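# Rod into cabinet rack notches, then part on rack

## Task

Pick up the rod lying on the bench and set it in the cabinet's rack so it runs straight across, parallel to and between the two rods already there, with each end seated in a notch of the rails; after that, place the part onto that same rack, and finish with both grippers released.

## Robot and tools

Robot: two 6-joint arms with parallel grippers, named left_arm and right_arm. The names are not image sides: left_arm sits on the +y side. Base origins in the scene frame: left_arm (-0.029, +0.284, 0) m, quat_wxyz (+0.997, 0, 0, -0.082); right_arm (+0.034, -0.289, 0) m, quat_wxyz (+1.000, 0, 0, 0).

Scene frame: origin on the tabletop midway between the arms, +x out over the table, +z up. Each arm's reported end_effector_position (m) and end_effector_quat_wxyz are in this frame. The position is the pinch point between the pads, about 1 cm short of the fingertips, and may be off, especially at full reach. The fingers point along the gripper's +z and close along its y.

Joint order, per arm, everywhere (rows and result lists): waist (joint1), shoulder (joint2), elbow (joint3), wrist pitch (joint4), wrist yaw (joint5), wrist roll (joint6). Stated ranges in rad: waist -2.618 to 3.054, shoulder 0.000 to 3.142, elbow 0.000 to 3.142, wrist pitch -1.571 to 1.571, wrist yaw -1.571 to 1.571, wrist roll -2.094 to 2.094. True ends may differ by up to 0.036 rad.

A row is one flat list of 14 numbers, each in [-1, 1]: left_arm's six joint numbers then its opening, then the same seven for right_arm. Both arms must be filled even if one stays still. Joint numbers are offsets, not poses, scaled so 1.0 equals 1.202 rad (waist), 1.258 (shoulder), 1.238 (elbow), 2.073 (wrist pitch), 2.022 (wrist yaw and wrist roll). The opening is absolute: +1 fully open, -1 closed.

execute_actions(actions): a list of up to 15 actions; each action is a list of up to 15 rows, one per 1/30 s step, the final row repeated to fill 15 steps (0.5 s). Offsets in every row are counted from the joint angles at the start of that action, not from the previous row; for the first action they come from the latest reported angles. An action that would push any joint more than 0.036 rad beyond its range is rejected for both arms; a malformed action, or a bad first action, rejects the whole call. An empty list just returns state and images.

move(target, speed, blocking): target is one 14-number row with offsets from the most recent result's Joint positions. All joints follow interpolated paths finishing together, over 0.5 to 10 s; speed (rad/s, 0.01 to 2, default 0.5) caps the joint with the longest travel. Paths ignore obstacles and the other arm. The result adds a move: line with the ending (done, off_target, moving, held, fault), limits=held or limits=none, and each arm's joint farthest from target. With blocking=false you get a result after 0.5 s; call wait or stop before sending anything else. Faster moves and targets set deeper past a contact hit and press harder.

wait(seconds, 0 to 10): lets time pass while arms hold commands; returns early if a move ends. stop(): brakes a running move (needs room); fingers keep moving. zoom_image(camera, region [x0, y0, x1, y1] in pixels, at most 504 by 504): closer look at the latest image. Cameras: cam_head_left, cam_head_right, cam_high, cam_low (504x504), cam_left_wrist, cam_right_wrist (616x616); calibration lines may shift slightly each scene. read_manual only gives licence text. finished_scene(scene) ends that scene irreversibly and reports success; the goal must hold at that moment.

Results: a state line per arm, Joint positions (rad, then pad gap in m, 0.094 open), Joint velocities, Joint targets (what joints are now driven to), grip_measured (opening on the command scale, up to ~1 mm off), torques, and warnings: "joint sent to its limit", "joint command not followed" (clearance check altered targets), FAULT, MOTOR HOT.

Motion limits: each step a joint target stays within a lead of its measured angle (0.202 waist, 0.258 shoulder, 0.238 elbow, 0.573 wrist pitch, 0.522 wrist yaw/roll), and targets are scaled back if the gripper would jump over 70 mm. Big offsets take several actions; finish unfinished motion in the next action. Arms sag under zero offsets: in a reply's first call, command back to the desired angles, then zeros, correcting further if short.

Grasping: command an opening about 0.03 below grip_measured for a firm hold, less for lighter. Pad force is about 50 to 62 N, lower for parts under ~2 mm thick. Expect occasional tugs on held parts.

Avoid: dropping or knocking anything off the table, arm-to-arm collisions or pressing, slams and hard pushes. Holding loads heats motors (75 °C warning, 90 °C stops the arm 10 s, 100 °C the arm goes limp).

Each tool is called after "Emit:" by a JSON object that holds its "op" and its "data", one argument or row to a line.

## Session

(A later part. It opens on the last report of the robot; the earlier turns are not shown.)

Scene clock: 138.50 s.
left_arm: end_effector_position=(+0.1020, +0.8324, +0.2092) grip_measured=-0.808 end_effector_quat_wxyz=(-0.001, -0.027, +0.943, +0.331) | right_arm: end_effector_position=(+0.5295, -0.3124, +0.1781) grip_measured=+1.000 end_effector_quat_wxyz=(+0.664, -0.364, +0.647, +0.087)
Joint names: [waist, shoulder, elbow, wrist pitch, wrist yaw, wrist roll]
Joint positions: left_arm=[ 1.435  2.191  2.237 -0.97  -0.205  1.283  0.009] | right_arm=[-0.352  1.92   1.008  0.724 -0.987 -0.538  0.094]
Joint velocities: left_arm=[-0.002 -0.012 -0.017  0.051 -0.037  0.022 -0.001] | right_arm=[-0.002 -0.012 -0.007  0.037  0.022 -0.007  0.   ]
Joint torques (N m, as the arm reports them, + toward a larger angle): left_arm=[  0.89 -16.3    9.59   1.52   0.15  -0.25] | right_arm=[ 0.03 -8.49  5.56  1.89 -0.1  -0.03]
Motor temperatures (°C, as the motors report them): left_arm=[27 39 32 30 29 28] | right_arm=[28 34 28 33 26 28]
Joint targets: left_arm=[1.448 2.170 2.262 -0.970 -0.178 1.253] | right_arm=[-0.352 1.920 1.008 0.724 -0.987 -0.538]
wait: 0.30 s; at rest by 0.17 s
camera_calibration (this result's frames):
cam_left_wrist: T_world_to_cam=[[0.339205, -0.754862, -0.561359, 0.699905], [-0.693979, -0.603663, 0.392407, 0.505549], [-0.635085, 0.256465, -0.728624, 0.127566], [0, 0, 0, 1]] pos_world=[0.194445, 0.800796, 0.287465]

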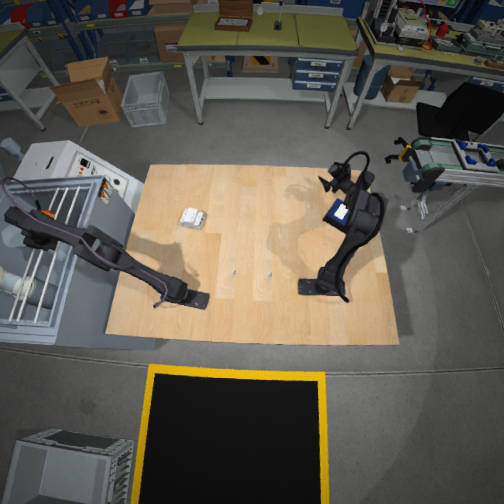

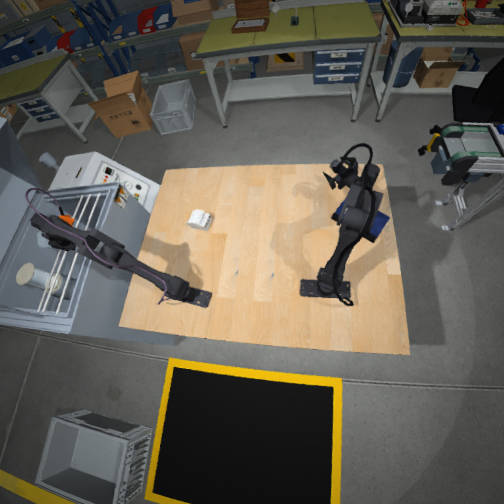

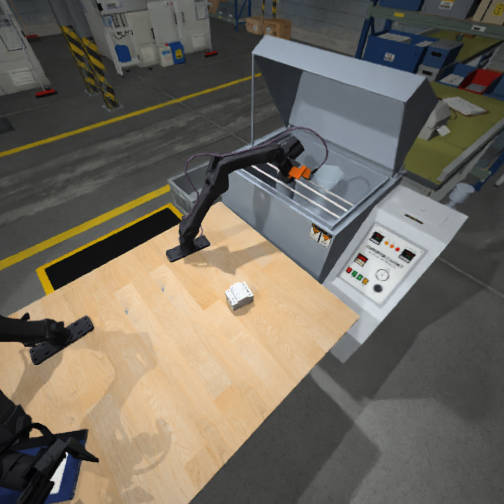

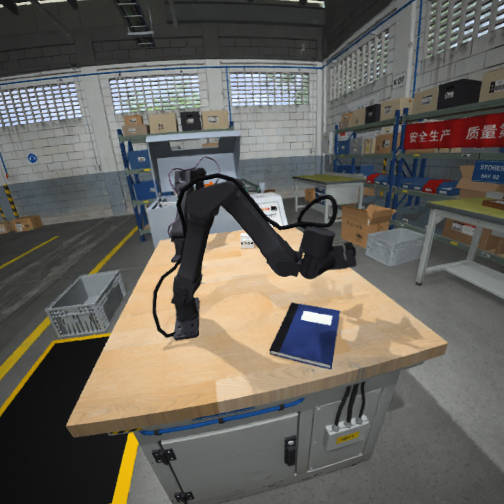

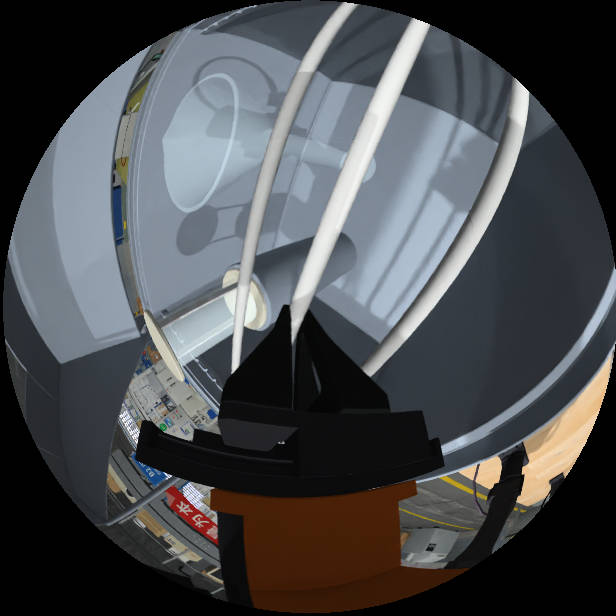

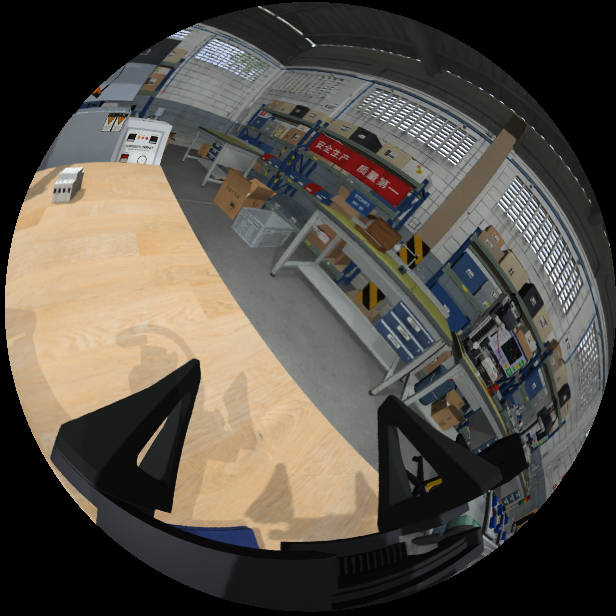

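Emit:
{"op": "execute_actions", "data": {
  "actions": [
    [[-0.004,-0.017,0.02,0,0.003,-0.006,-0.86,0,0,0,0,0,0,1],[-0.008,-0.017,0.02,0,0.003,-0.006,-0.86,0,0,0,0,0,0,1],[-0.01,-0.017,0.02,0,0.003,-0.006,-0.86,0,0,0,0,0,0,1],[-0.012,-0.017,0.02,0,0.003,-0.006,-0.86,0,0,0,0,0,0,1],[-0.014,-0.017,0.02,0,0.003,-0.006,-0.86,0,0,0,0,0,0,1],[-0.016,-0.017,0.02,0,0.003,-0.006,-0.86,0,0,0,0,0,0,1],[-0.018,-0.017,0.02,0,0.003,-0.006,-0.86,0,0,0,0,0,0,1]]
  ]
}}

Emit:
{"op": "zoom_image", "data": {
  "camera": "cam_low",
  "region": [145, 185, 185, 225]
}}

Emit:
{"op": "zoom_image", "data": {
  "camera": "cam_head_left",
  "region": [0, 285, 50, 335]
}}

Emit:
{"op": "zoom_image", "data": {
  "camera": "cam_head_left",
  "region": [45, 170, 95, 220]
}}

Emit:
{"op": "zoom_image", "data": {
  "camera": "cam_high",
  "region": [320, 185, 370, 235]
}}

Scene clock: 146.33 s.
left_arm: end_effector_position=(+0.1058, +0.8307, +0.2088) grip_measured=-0.808 end_effector_quat_wxyz=(-0.001, -0.025, +0.944, +0.330) | right_arm: end_effector_position=(+0.5295, -0.3124, +0.1781) grip_measured=+1.000 end_effector_quat_wxyz=(+0.664, -0.364, +0.647, +0.087)
Joint names: [waist, shoulder, elbow, wrist pitch, wrist yaw, wrist roll]
Joint positions: left_arm=[ 1.426  2.191  2.237 -0.973 -0.208  1.28   0.009] | right_arm=[-0.352  1.92   1.008  0.724 -0.987 -0.538  0.094]
Joint velocities: left_arm=[ 0.007 -0.007 -0.002 -0.007  0.051 -0.022 -0.001] | right_arm=[-0.007 -0.012  0.002  0.066  0.081  0.022  0.   ]
Joint torques (N m, as the arm reports them, + toward a larger angle): left_arm=[ -0.81 -16.23   9.63   1.56  -0.02  -0.06] | right_arm=[ 0.02 -8.5   5.59  1.89 -0.11 -0.03]
Motor temperatures (°C, as the motors report them): left_arm=[27 39 32 30 29 28] | right_arm=[28 34 28 33 26 28]
Joint targets: left_arm=[1.413 2.170 2.262 -0.970 -0.199 1.271] | right_arm=[-0.352 1.920 1.008 0.724 -0.987 -0.538]
camera_calibration (this result's frames):
cam_left_wrist: T_world_to_cam=[[0.335595, -0.757558, -0.559894, 0.699422], [-0.695831, -0.599997, 0.394745, 0.504057], [-0.634977, 0.257118, -0.728488, 0.129564], [0, 0, 0, 1]] pos_world=[0.198286, 0.798972, 0.287015]

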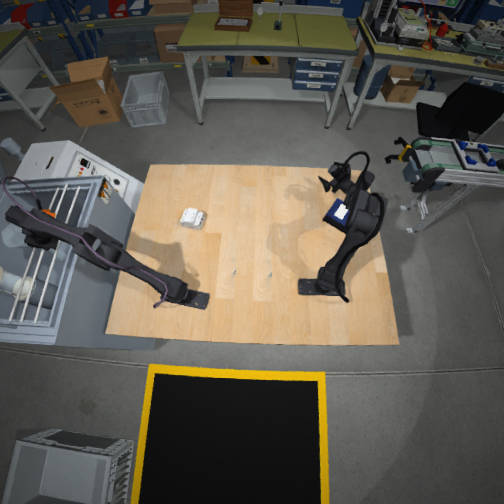

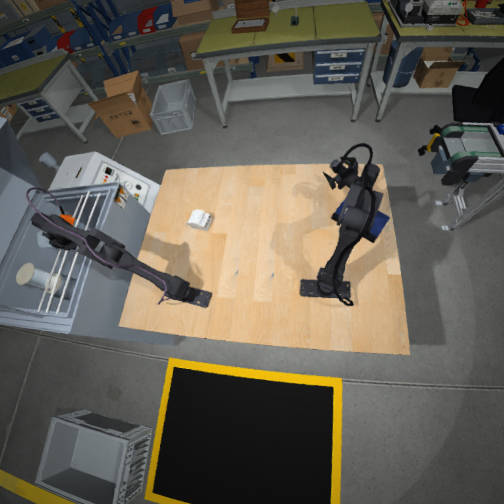

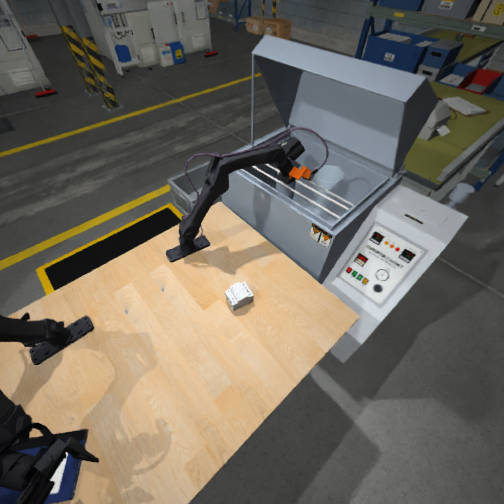

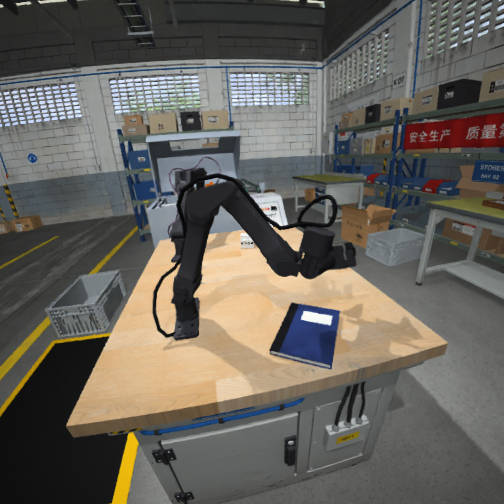

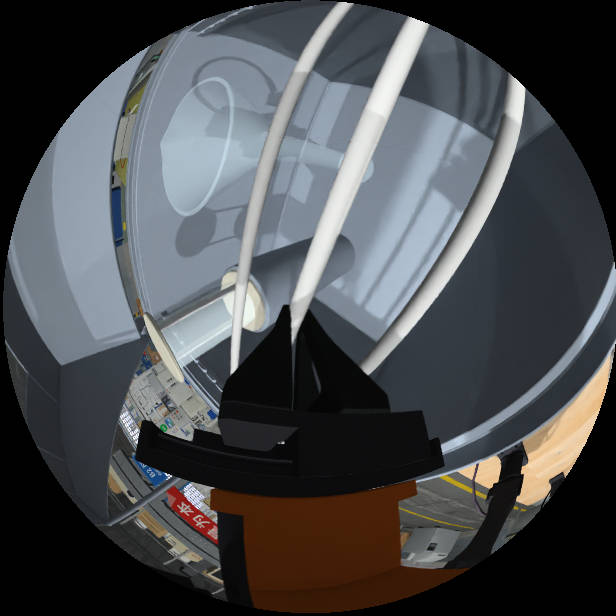

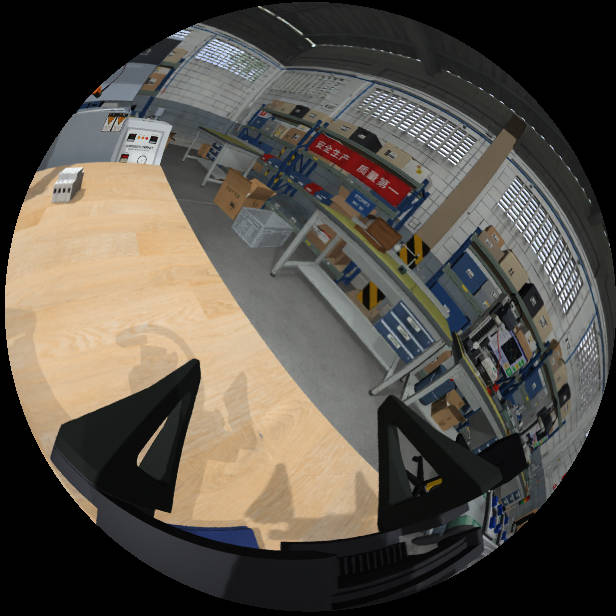

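Region (145, 185, 185, 225) of cam_low's 504x504 image, scaled by 12.600, with more detail than that image has.

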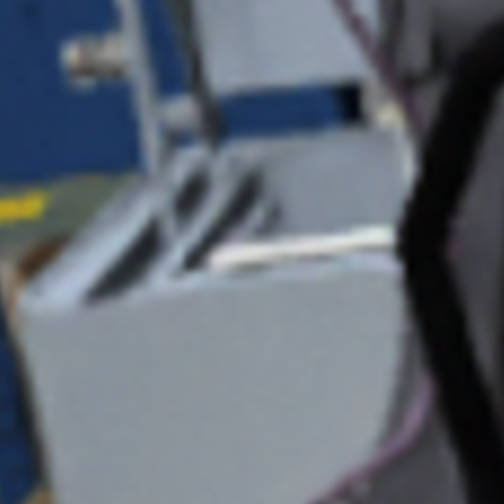

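Region (0, 285, 50, 335) of cam_head_left's 504x504 image, scaled by 10.080, with more detail than that image has.

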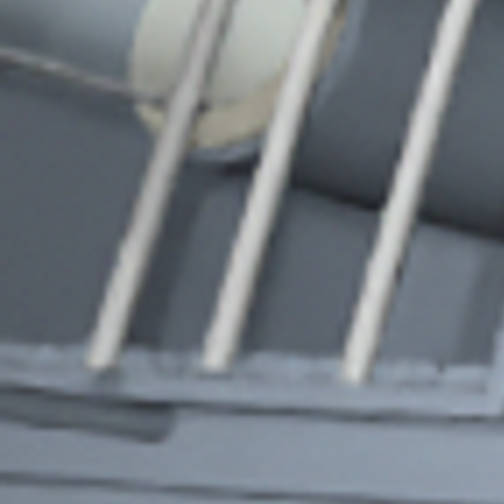

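Region (45, 170, 95, 220) of cam_head_left's 504x504 image, scaled by 10.080, with more detail than that image has.

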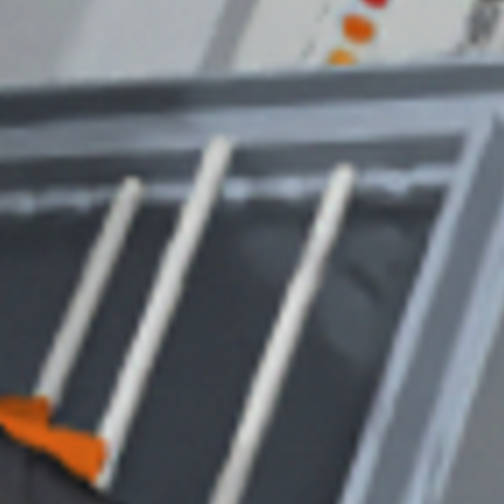

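Region (320, 185, 370, 235) of cam_high's 504x504 image, scaled by 10.080, with more detail than that image has.

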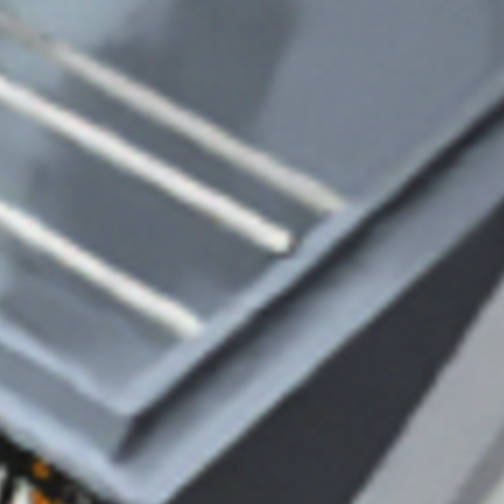

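Emit:
{"op": "execute_actions", "data": {
  "actions": [
    [[-0.012,-0.017,0.02,0.008,-0.003,0,-0.86,0,0,0,0,0,0,1],[-0.014,-0.017,0.02,0.012,-0.006,0,-0.86,0,0,0,0,0,0,1],[-0.015,-0.017,0.02,0.015,-0.008,0,-0.86,0,0,0,0,0,0,1],[-0.016,-0.017,0.02,0.018,-0.011,0,-0.86,0,0,0,0,0,0,1],[-0.017,-0.017,0.02,0.021,-0.014,0,-0.86,0,0,0,0,0,0,1],[-0.018,-0.017,0.02,0.024,-0.016,0,-0.86,0,0,0,0,0,0,1],[-0.019,-0.017,0.02,0.026,-0.018,0,-0.86,0,0,0,0,0,0,1]]
  ]
}}

Emit:
{"op": "zoom_image", "data": {
  "camera": "cam_low",
  "region": [145, 185, 185, 225]
}}

Emit:
{"op": "zoom_image", "data": {
  "camera": "cam_head_left",
  "region": [0, 285, 50, 335]
}}

Emit:
{"op": "zoom_image", "data": {
  "camera": "cam_head_left",
  "region": [45, 170, 95, 220]
}}

Scene clock: 156.50 s.
left_arm: end_effector_position=(+0.1059, +0.8327, +0.2114) grip_measured=-0.808 end_effector_quat_wxyz=(-0.011, -0.026, +0.941, +0.338) | right_arm: end_effector_position=(+0.5295, -0.3124, +0.1781) grip_measured=+1.000 end_effector_quat_wxyz=(+0.664, -0.364, +0.647, +0.087)
Joint names: [waist, shoulder, elbow, wrist pitch, wrist yaw, wrist roll]
Joint positions: left_arm=[ 1.419  2.191  2.237 -0.961 -0.235  1.281  0.009] | right_arm=[-0.352  1.92   1.008  0.724 -0.987 -0.538  0.094]
Joint velocities: left_arm=[-0.007  0.007  0.022 -0.022  0.066 -0.051 -0.   ] | right_arm=[-0.007 -0.017  0.002  0.007 -0.051 -0.007  0.   ]
Joint torques (N m, as the arm reports them, + toward a larger angle): left_arm=[ -1.05 -16.32   9.61   2.03  -0.21  -0.03] | right_arm=[ 0.04 -8.49  5.58  1.88 -0.1  -0.02]
Motor temperatures (°C, as the motors report them): left_arm=[28 40 32 31 29 28] | right_arm=[28 34 28 33 26 28]
Joint targets: left_arm=[1.403 2.170 2.262 -0.919 -0.244 1.280] | right_arm=[-0.352 1.920 1.008 0.724 -0.987 -0.538]
camera_calibration (this result's frames):
cam_left_wrist: T_world_to_cam=[[0.331749, -0.744644, -0.579179, 0.696154], [-0.683867, -0.612739, 0.396077, 0.513329], [-0.649821, 0.264683, -0.712513, 0.122818], [0, 0, 0, 1]] pos_world=[0.19991, 0.800416, 0.287389]

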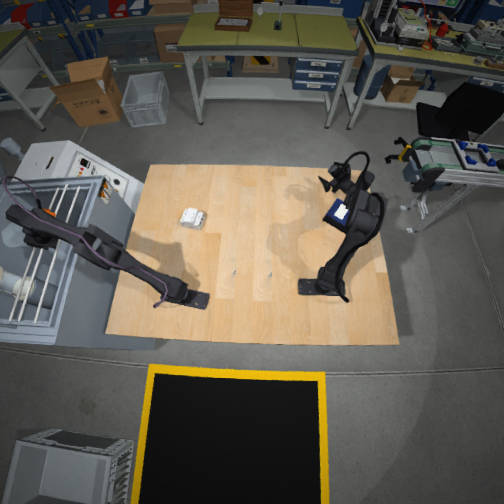

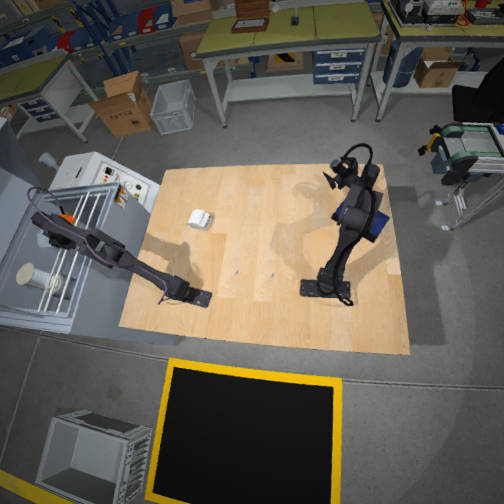

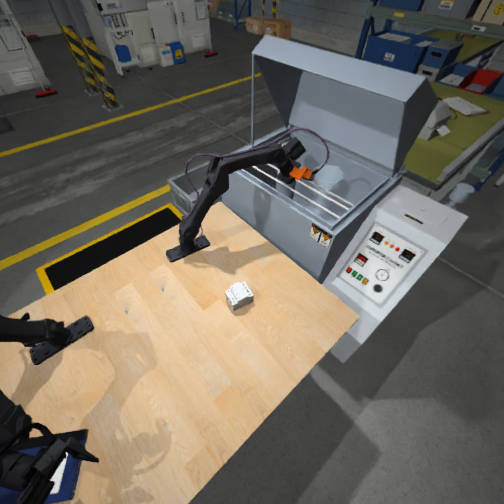

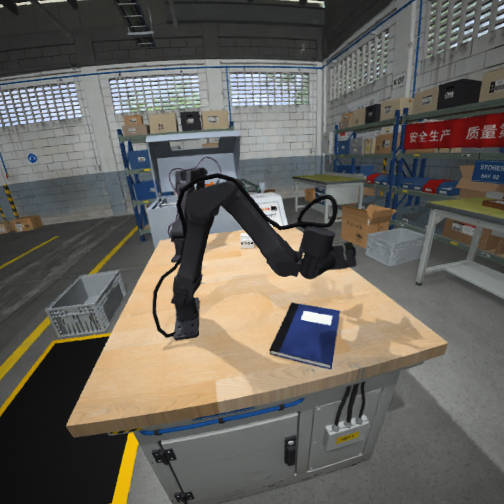

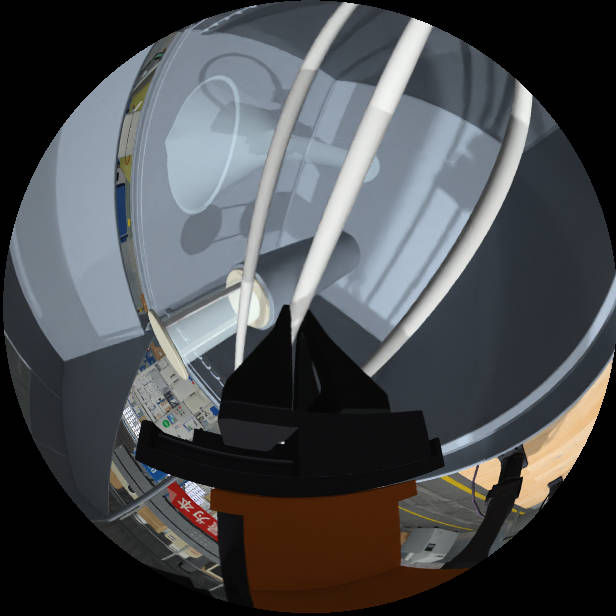

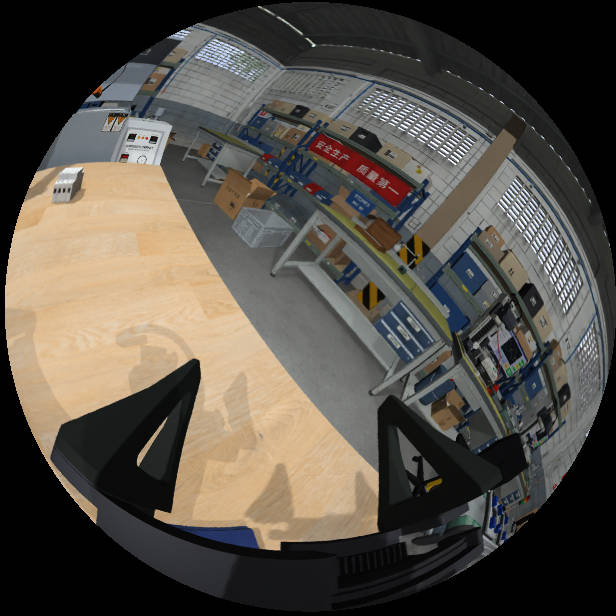

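Region (145, 185, 185, 225) of cam_low's 504x504 image, scaled by 12.600, with more detail than that image has.

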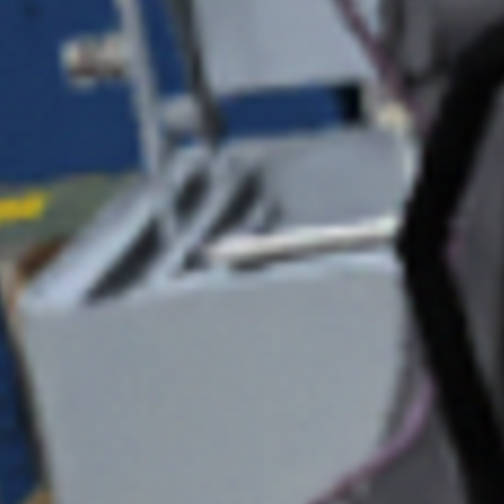

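Region (0, 285, 50, 335) of cam_head_left's 504x504 image, scaled by 10.080, with more detail than that image has.

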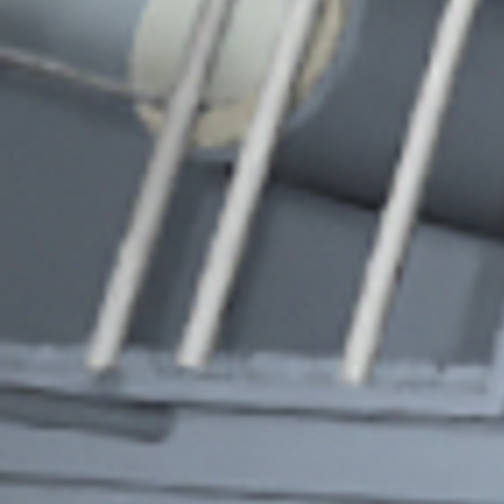

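Region (45, 170, 95, 220) of cam_head_left's 504x504 image, scaled by 10.080, with more detail than that image has.

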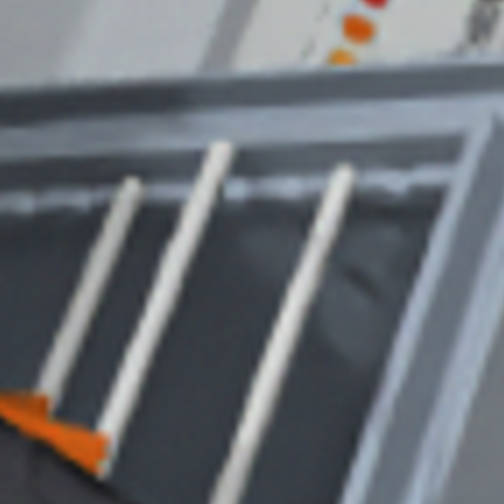

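Emit:
{"op": "execute_actions", "data": {
  "actions": [
    [[-0.006,-0.017,0.02,0.016,-0.003,0,-0.86,0,0,0,0,0,0,1],[0,-0.017,0.02,0.016,-0.003,0,-0.86,0,0,0,0,0,0,1],[0.004,-0.017,0.02,0.016,-0.003,0,-0.86,0,0,0,0,0,0,1],[0.007,-0.017,0.02,0.016,-0.003,0,-0.86,0,0,0,0,0,0,1],[0.009,-0.017,0.02,0.016,-0.003,0,-0.86,0,0,0,0,0,0,1],[0.011,-0.017,0.02,0.016,-0.003,0,-0.86,0,0,0,0,0,0,1]]
  ]
}}

Emit:
{"op": "zoom_image", "data": {
  "camera": "cam_low",
  "region": [145, 185, 185, 225]
}}

Emit:
{"op": "zoom_image", "data": {
  "camera": "cam_head_left",
  "region": [0, 285, 50, 335]
}}

Emit:
{"op": "zoom_image", "data": {
  "camera": "cam_head_left",
  "region": [45, 170, 95, 220]
}}

Scene clock: 161.53 s.
left_arm: end_effector_position=(+0.1037, +0.8338, +0.2119) grip_measured=-0.808 end_effector_quat_wxyz=(-0.012, -0.027, +0.940, +0.340) | right_arm: end_effector_position=(+0.5295, -0.3124, +0.1781) grip_measured=+1.000 end_effector_quat_wxyz=(+0.664, -0.364, +0.647, +0.087)
Joint names: [waist, shoulder, elbow, wrist pitch, wrist yaw, wrist roll]
Joint positions: left_arm=[ 1.423  2.191  2.237 -0.959 -0.237  1.282  0.009] | right_arm=[-0.352  1.92   1.008  0.724 -0.987 -0.538  0.094]
Joint velocities: left_arm=[-0.007  0.012  0.007 -0.007  0.022 -0.066  0.   ] | right_arm=[-0.007 -0.012 -0.012  0.037 -0.037 -0.037  0.   ]
Joint torques (N m, as the arm reports them, + toward a larger angle): left_arm=[  0.67 -16.36   9.56   1.89  -0.15  -0.03] | right_arm=[ 0.05 -8.51  5.58  1.89 -0.1  -0.02]
Motor temperatures (°C, as the motors report them): left_arm=[28 40 33 31 29 28] | right_arm=[28 34 28 33 26 28]
Joint targets: left_arm=[1.433 2.170 2.262 -0.928 -0.241 1.281] | right_arm=[-0.352 1.920 1.008 0.724 -0.987 -0.538]
camera_calibration (this result's frames):
cam_left_wrist: T_world_to_cam=[[0.334104, -0.741317, -0.582086, 0.695524], [-0.680453, -0.617043, 0.395273, 0.515676], [-0.652195, 0.26402, -0.710588, 0.12186], [0, 0, 0, 1]] pos_world=[0.197992, 0.801625, 0.287614]

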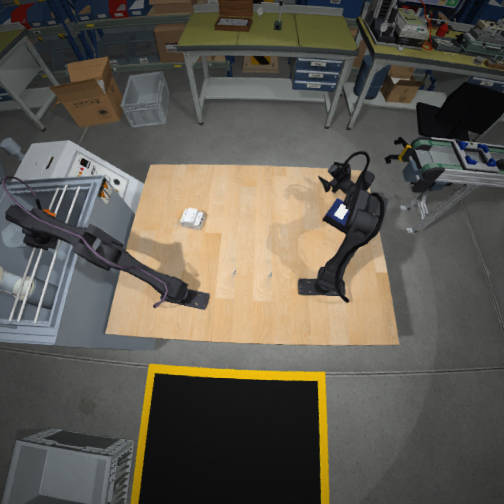

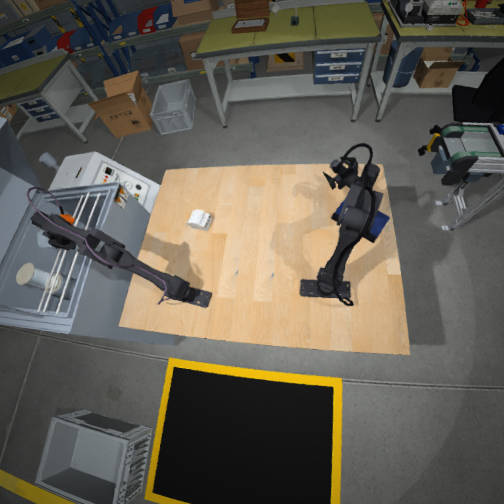

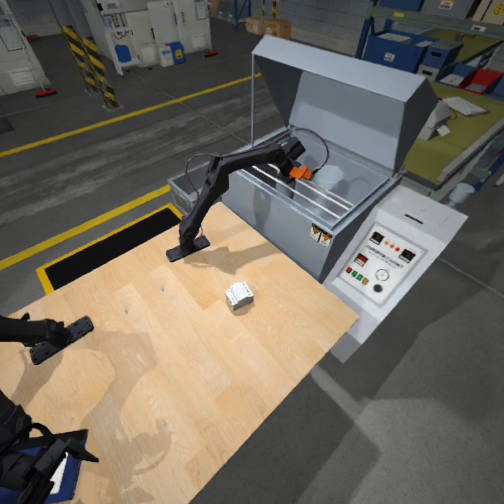

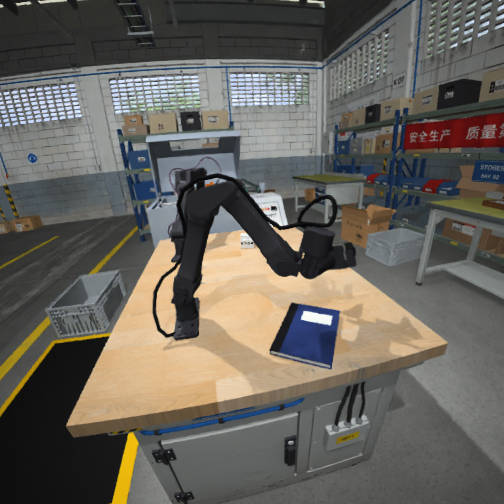

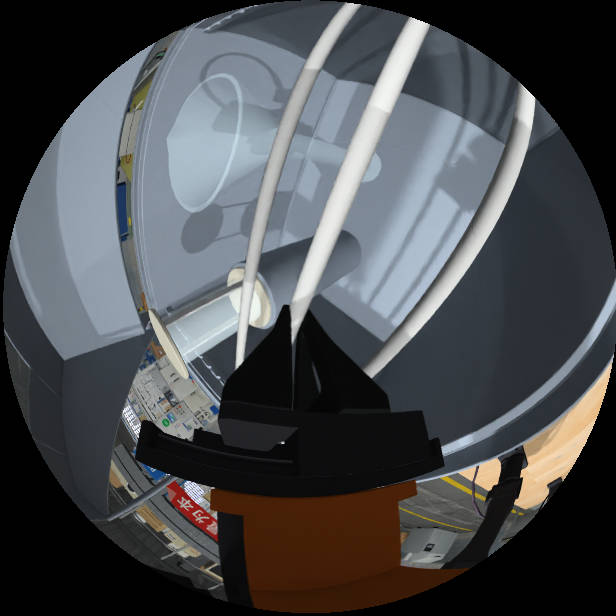

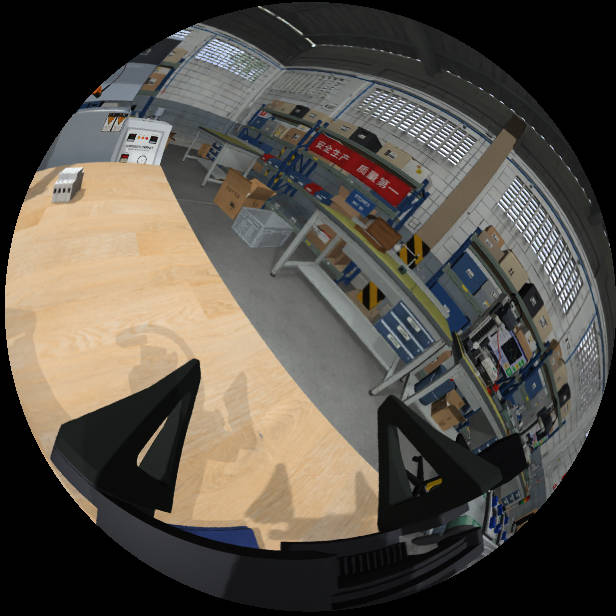

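Region (145, 185, 185, 225) of cam_low's 504x504 image, scaled by 12.600, with more detail than that image has.

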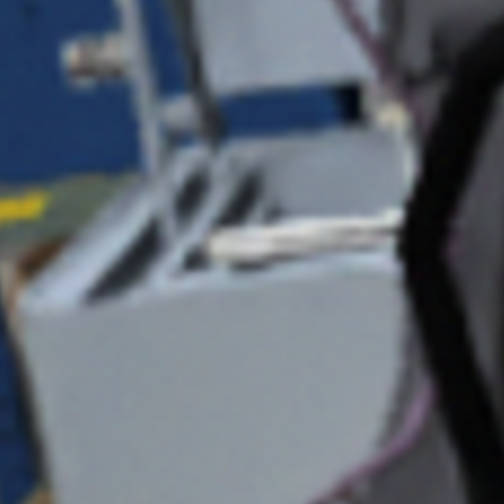

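Region (0, 285, 50, 335) of cam_head_left's 504x504 image, scaled by 10.080, with more detail than that image has.

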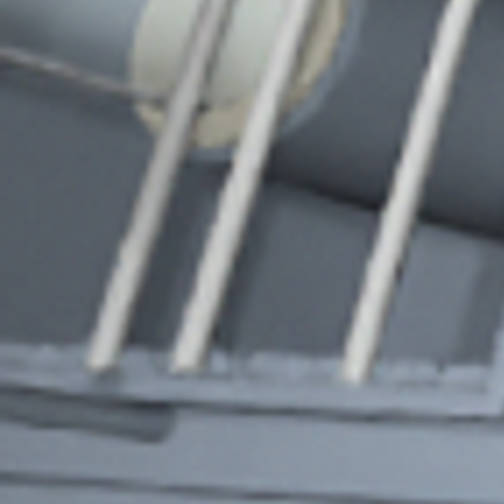

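Region (45, 170, 95, 220) of cam_head_left's 504x504 image, scaled by 10.080, with more detail than that image has.

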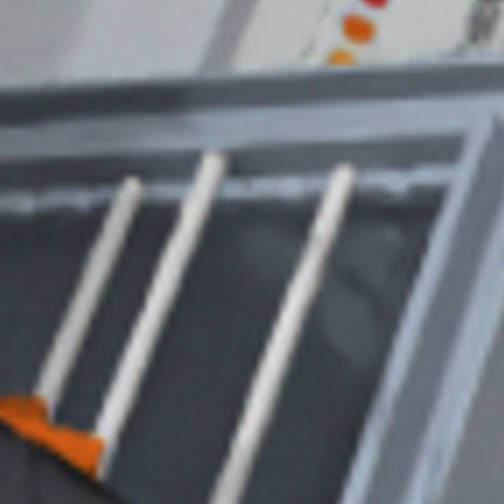

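Emit:
{"op": "execute_actions", "data": {
  "actions": [
    [[0,-0.012,0.02,0.012,0,-0.003,-0.86,0,0,0,0,0,0,1],[0,-0.008,0.02,0.012,0,-0.003,-0.86,0,0,0,0,0,0,1],[0,-0.006,0.02,0.012,0,-0.003,-0.86,0,0,0,0,0,0,1],[0,-0.004,0.02,0.012,0,-0.004,-0.86,0,0,0,0,0,0,1],[0,-0.002,0.02,0.012,0,-0.004,-0.86,0,0,0,0,0,0,1],[0,0,0.02,0.012,0,-0.005,-0.86,0,0,0,0,0,0,1],[0,0.002,0.02,0.012,0,-0.005,-0.86,0,0,0,0,0,0,1],[0,0.004,0.02,0.012,0,-0.005,-0.86,0,0,0,0,0,0,1],[0,0.006,0.02,0.012,0,-0.005,-0.86,0,0,0,0,0,0,1],[0,0.008,0.02,0.012,0,-0.005,-0.86,0,0,0,0,0,0,1]]
  ]
}}

Emit:
{"op": "zoom_image", "data": {
  "camera": "cam_low",
  "region": [145, 185, 185, 225]
}}

Emit:
{"op": "zoom_image", "data": {
  "camera": "cam_head_left",
  "region": [0, 285, 50, 335]
}}

Emit:
{"op": "zoom_image", "data": {
  "camera": "cam_head_left",
  "region": [45, 170, 95, 220]
}}

Scene clock: 168.73 s.
left_arm: end_effector_position=(+0.1040, +0.8359, +0.1988) grip_measured=-0.808 end_effector_quat_wxyz=(-0.016, -0.027, +0.944, +0.329) | right_arm: end_effector_position=(+0.5295, -0.3124, +0.1781) grip_measured=+1.000 end_effector_quat_wxyz=(+0.664, -0.364, +0.647, +0.087)
Joint names: [waist, shoulder, elbow, wrist pitch, wrist yaw, wrist roll]
Joint positions: left_arm=[ 1.423  2.215  2.237 -0.958 -0.238  1.281  0.009] | right_arm=[-0.352  1.92   1.008  0.724 -0.987 -0.538  0.094]
Joint velocities: left_arm=[ 0.007  0.042  0.027 -0.037  0.037 -0.022 -0.001] | right_arm=[ 0.022 -0.002 -0.012  0.022 -0.051  0.007  0.   ]
Joint torques (N m, as the arm reports them, + toward a larger angle): left_arm=[  0.02 -15.92   9.61   1.78  -0.11  -0.08] | right_arm=[ 0.05 -8.5   5.59  1.88 -0.1  -0.02]
Motor temperatures (°C, as the motors report them): left_arm=[28 41 33 32 29 28] | right_arm=[28 34 28 33 26 28]
Joint targets: left_arm=[1.423 2.201 2.262 -0.934 -0.237 1.271] | right_arm=[-0.352 1.920 1.008 0.724 -0.987 -0.538]
camera_calibration (this result's frames):
cam_left_wrist: T_world_to_cam=[[0.330937, -0.753784, -0.567706, 0.697264], [-0.676854, -0.608806, 0.413792, 0.511452], [-0.657533, 0.247315, -0.711678, 0.127024], [0, 0, 0, 1]] pos_world=[0.198951, 0.805546, 0.274606]

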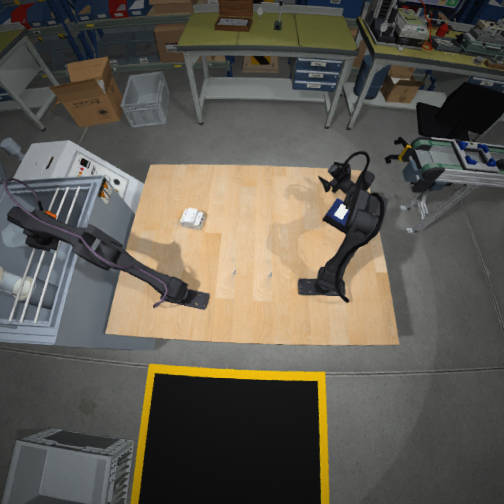

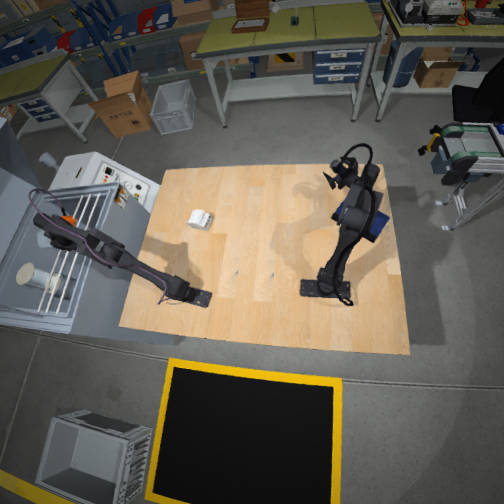

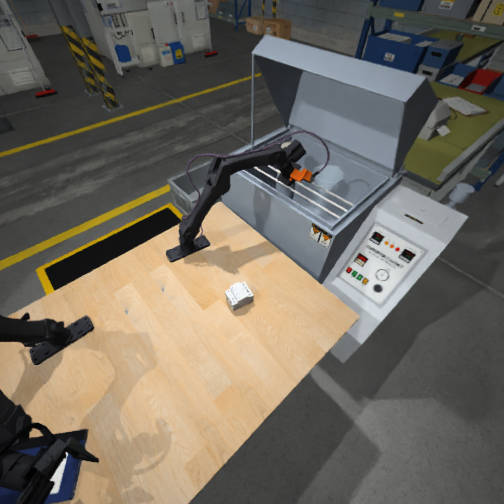

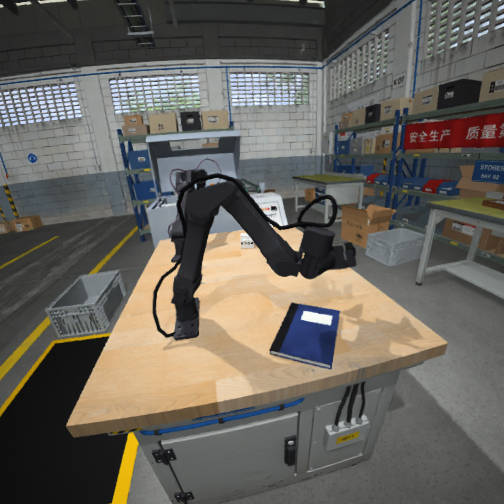

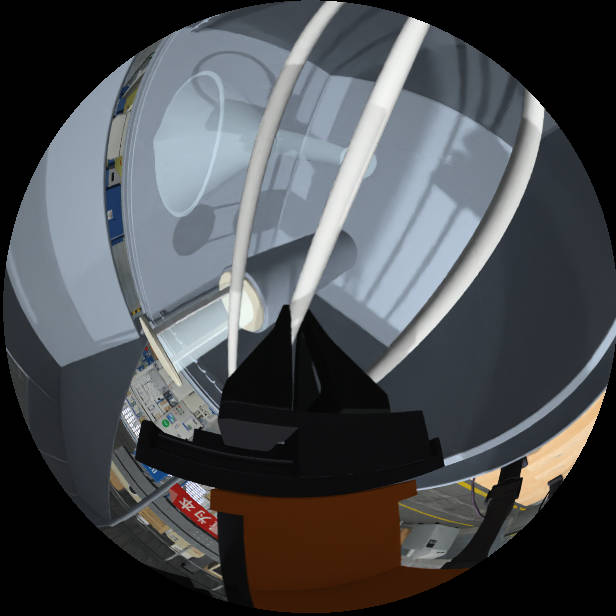

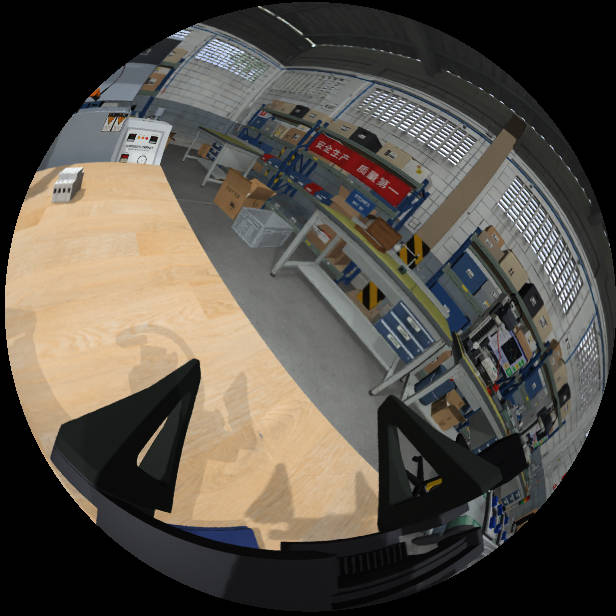

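Region (145, 185, 185, 225) of cam_low's 504x504 image, scaled by 12.600, with more detail than that image has.

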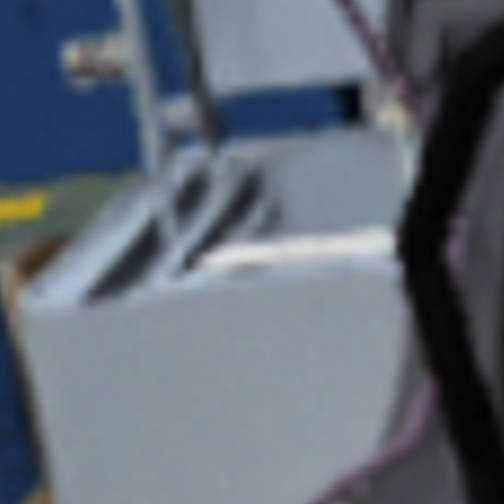

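Region (0, 285, 50, 335) of cam_head_left's 504x504 image, scaled by 10.080, with more detail than that image has.

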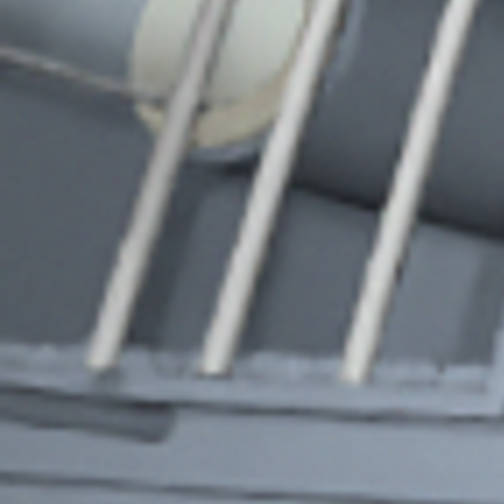

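Region (45, 170, 95, 220) of cam_head_left's 504x504 image, scaled by 10.080, with more detail than that image has.

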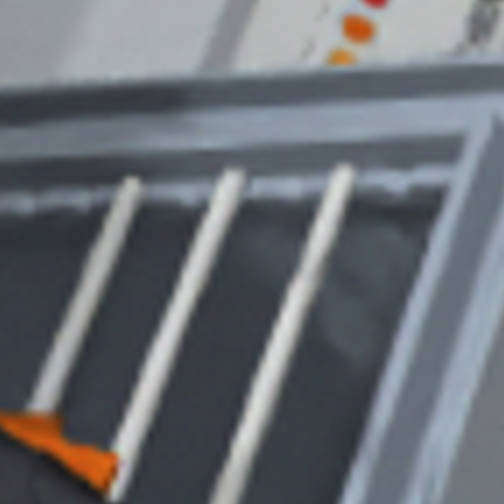

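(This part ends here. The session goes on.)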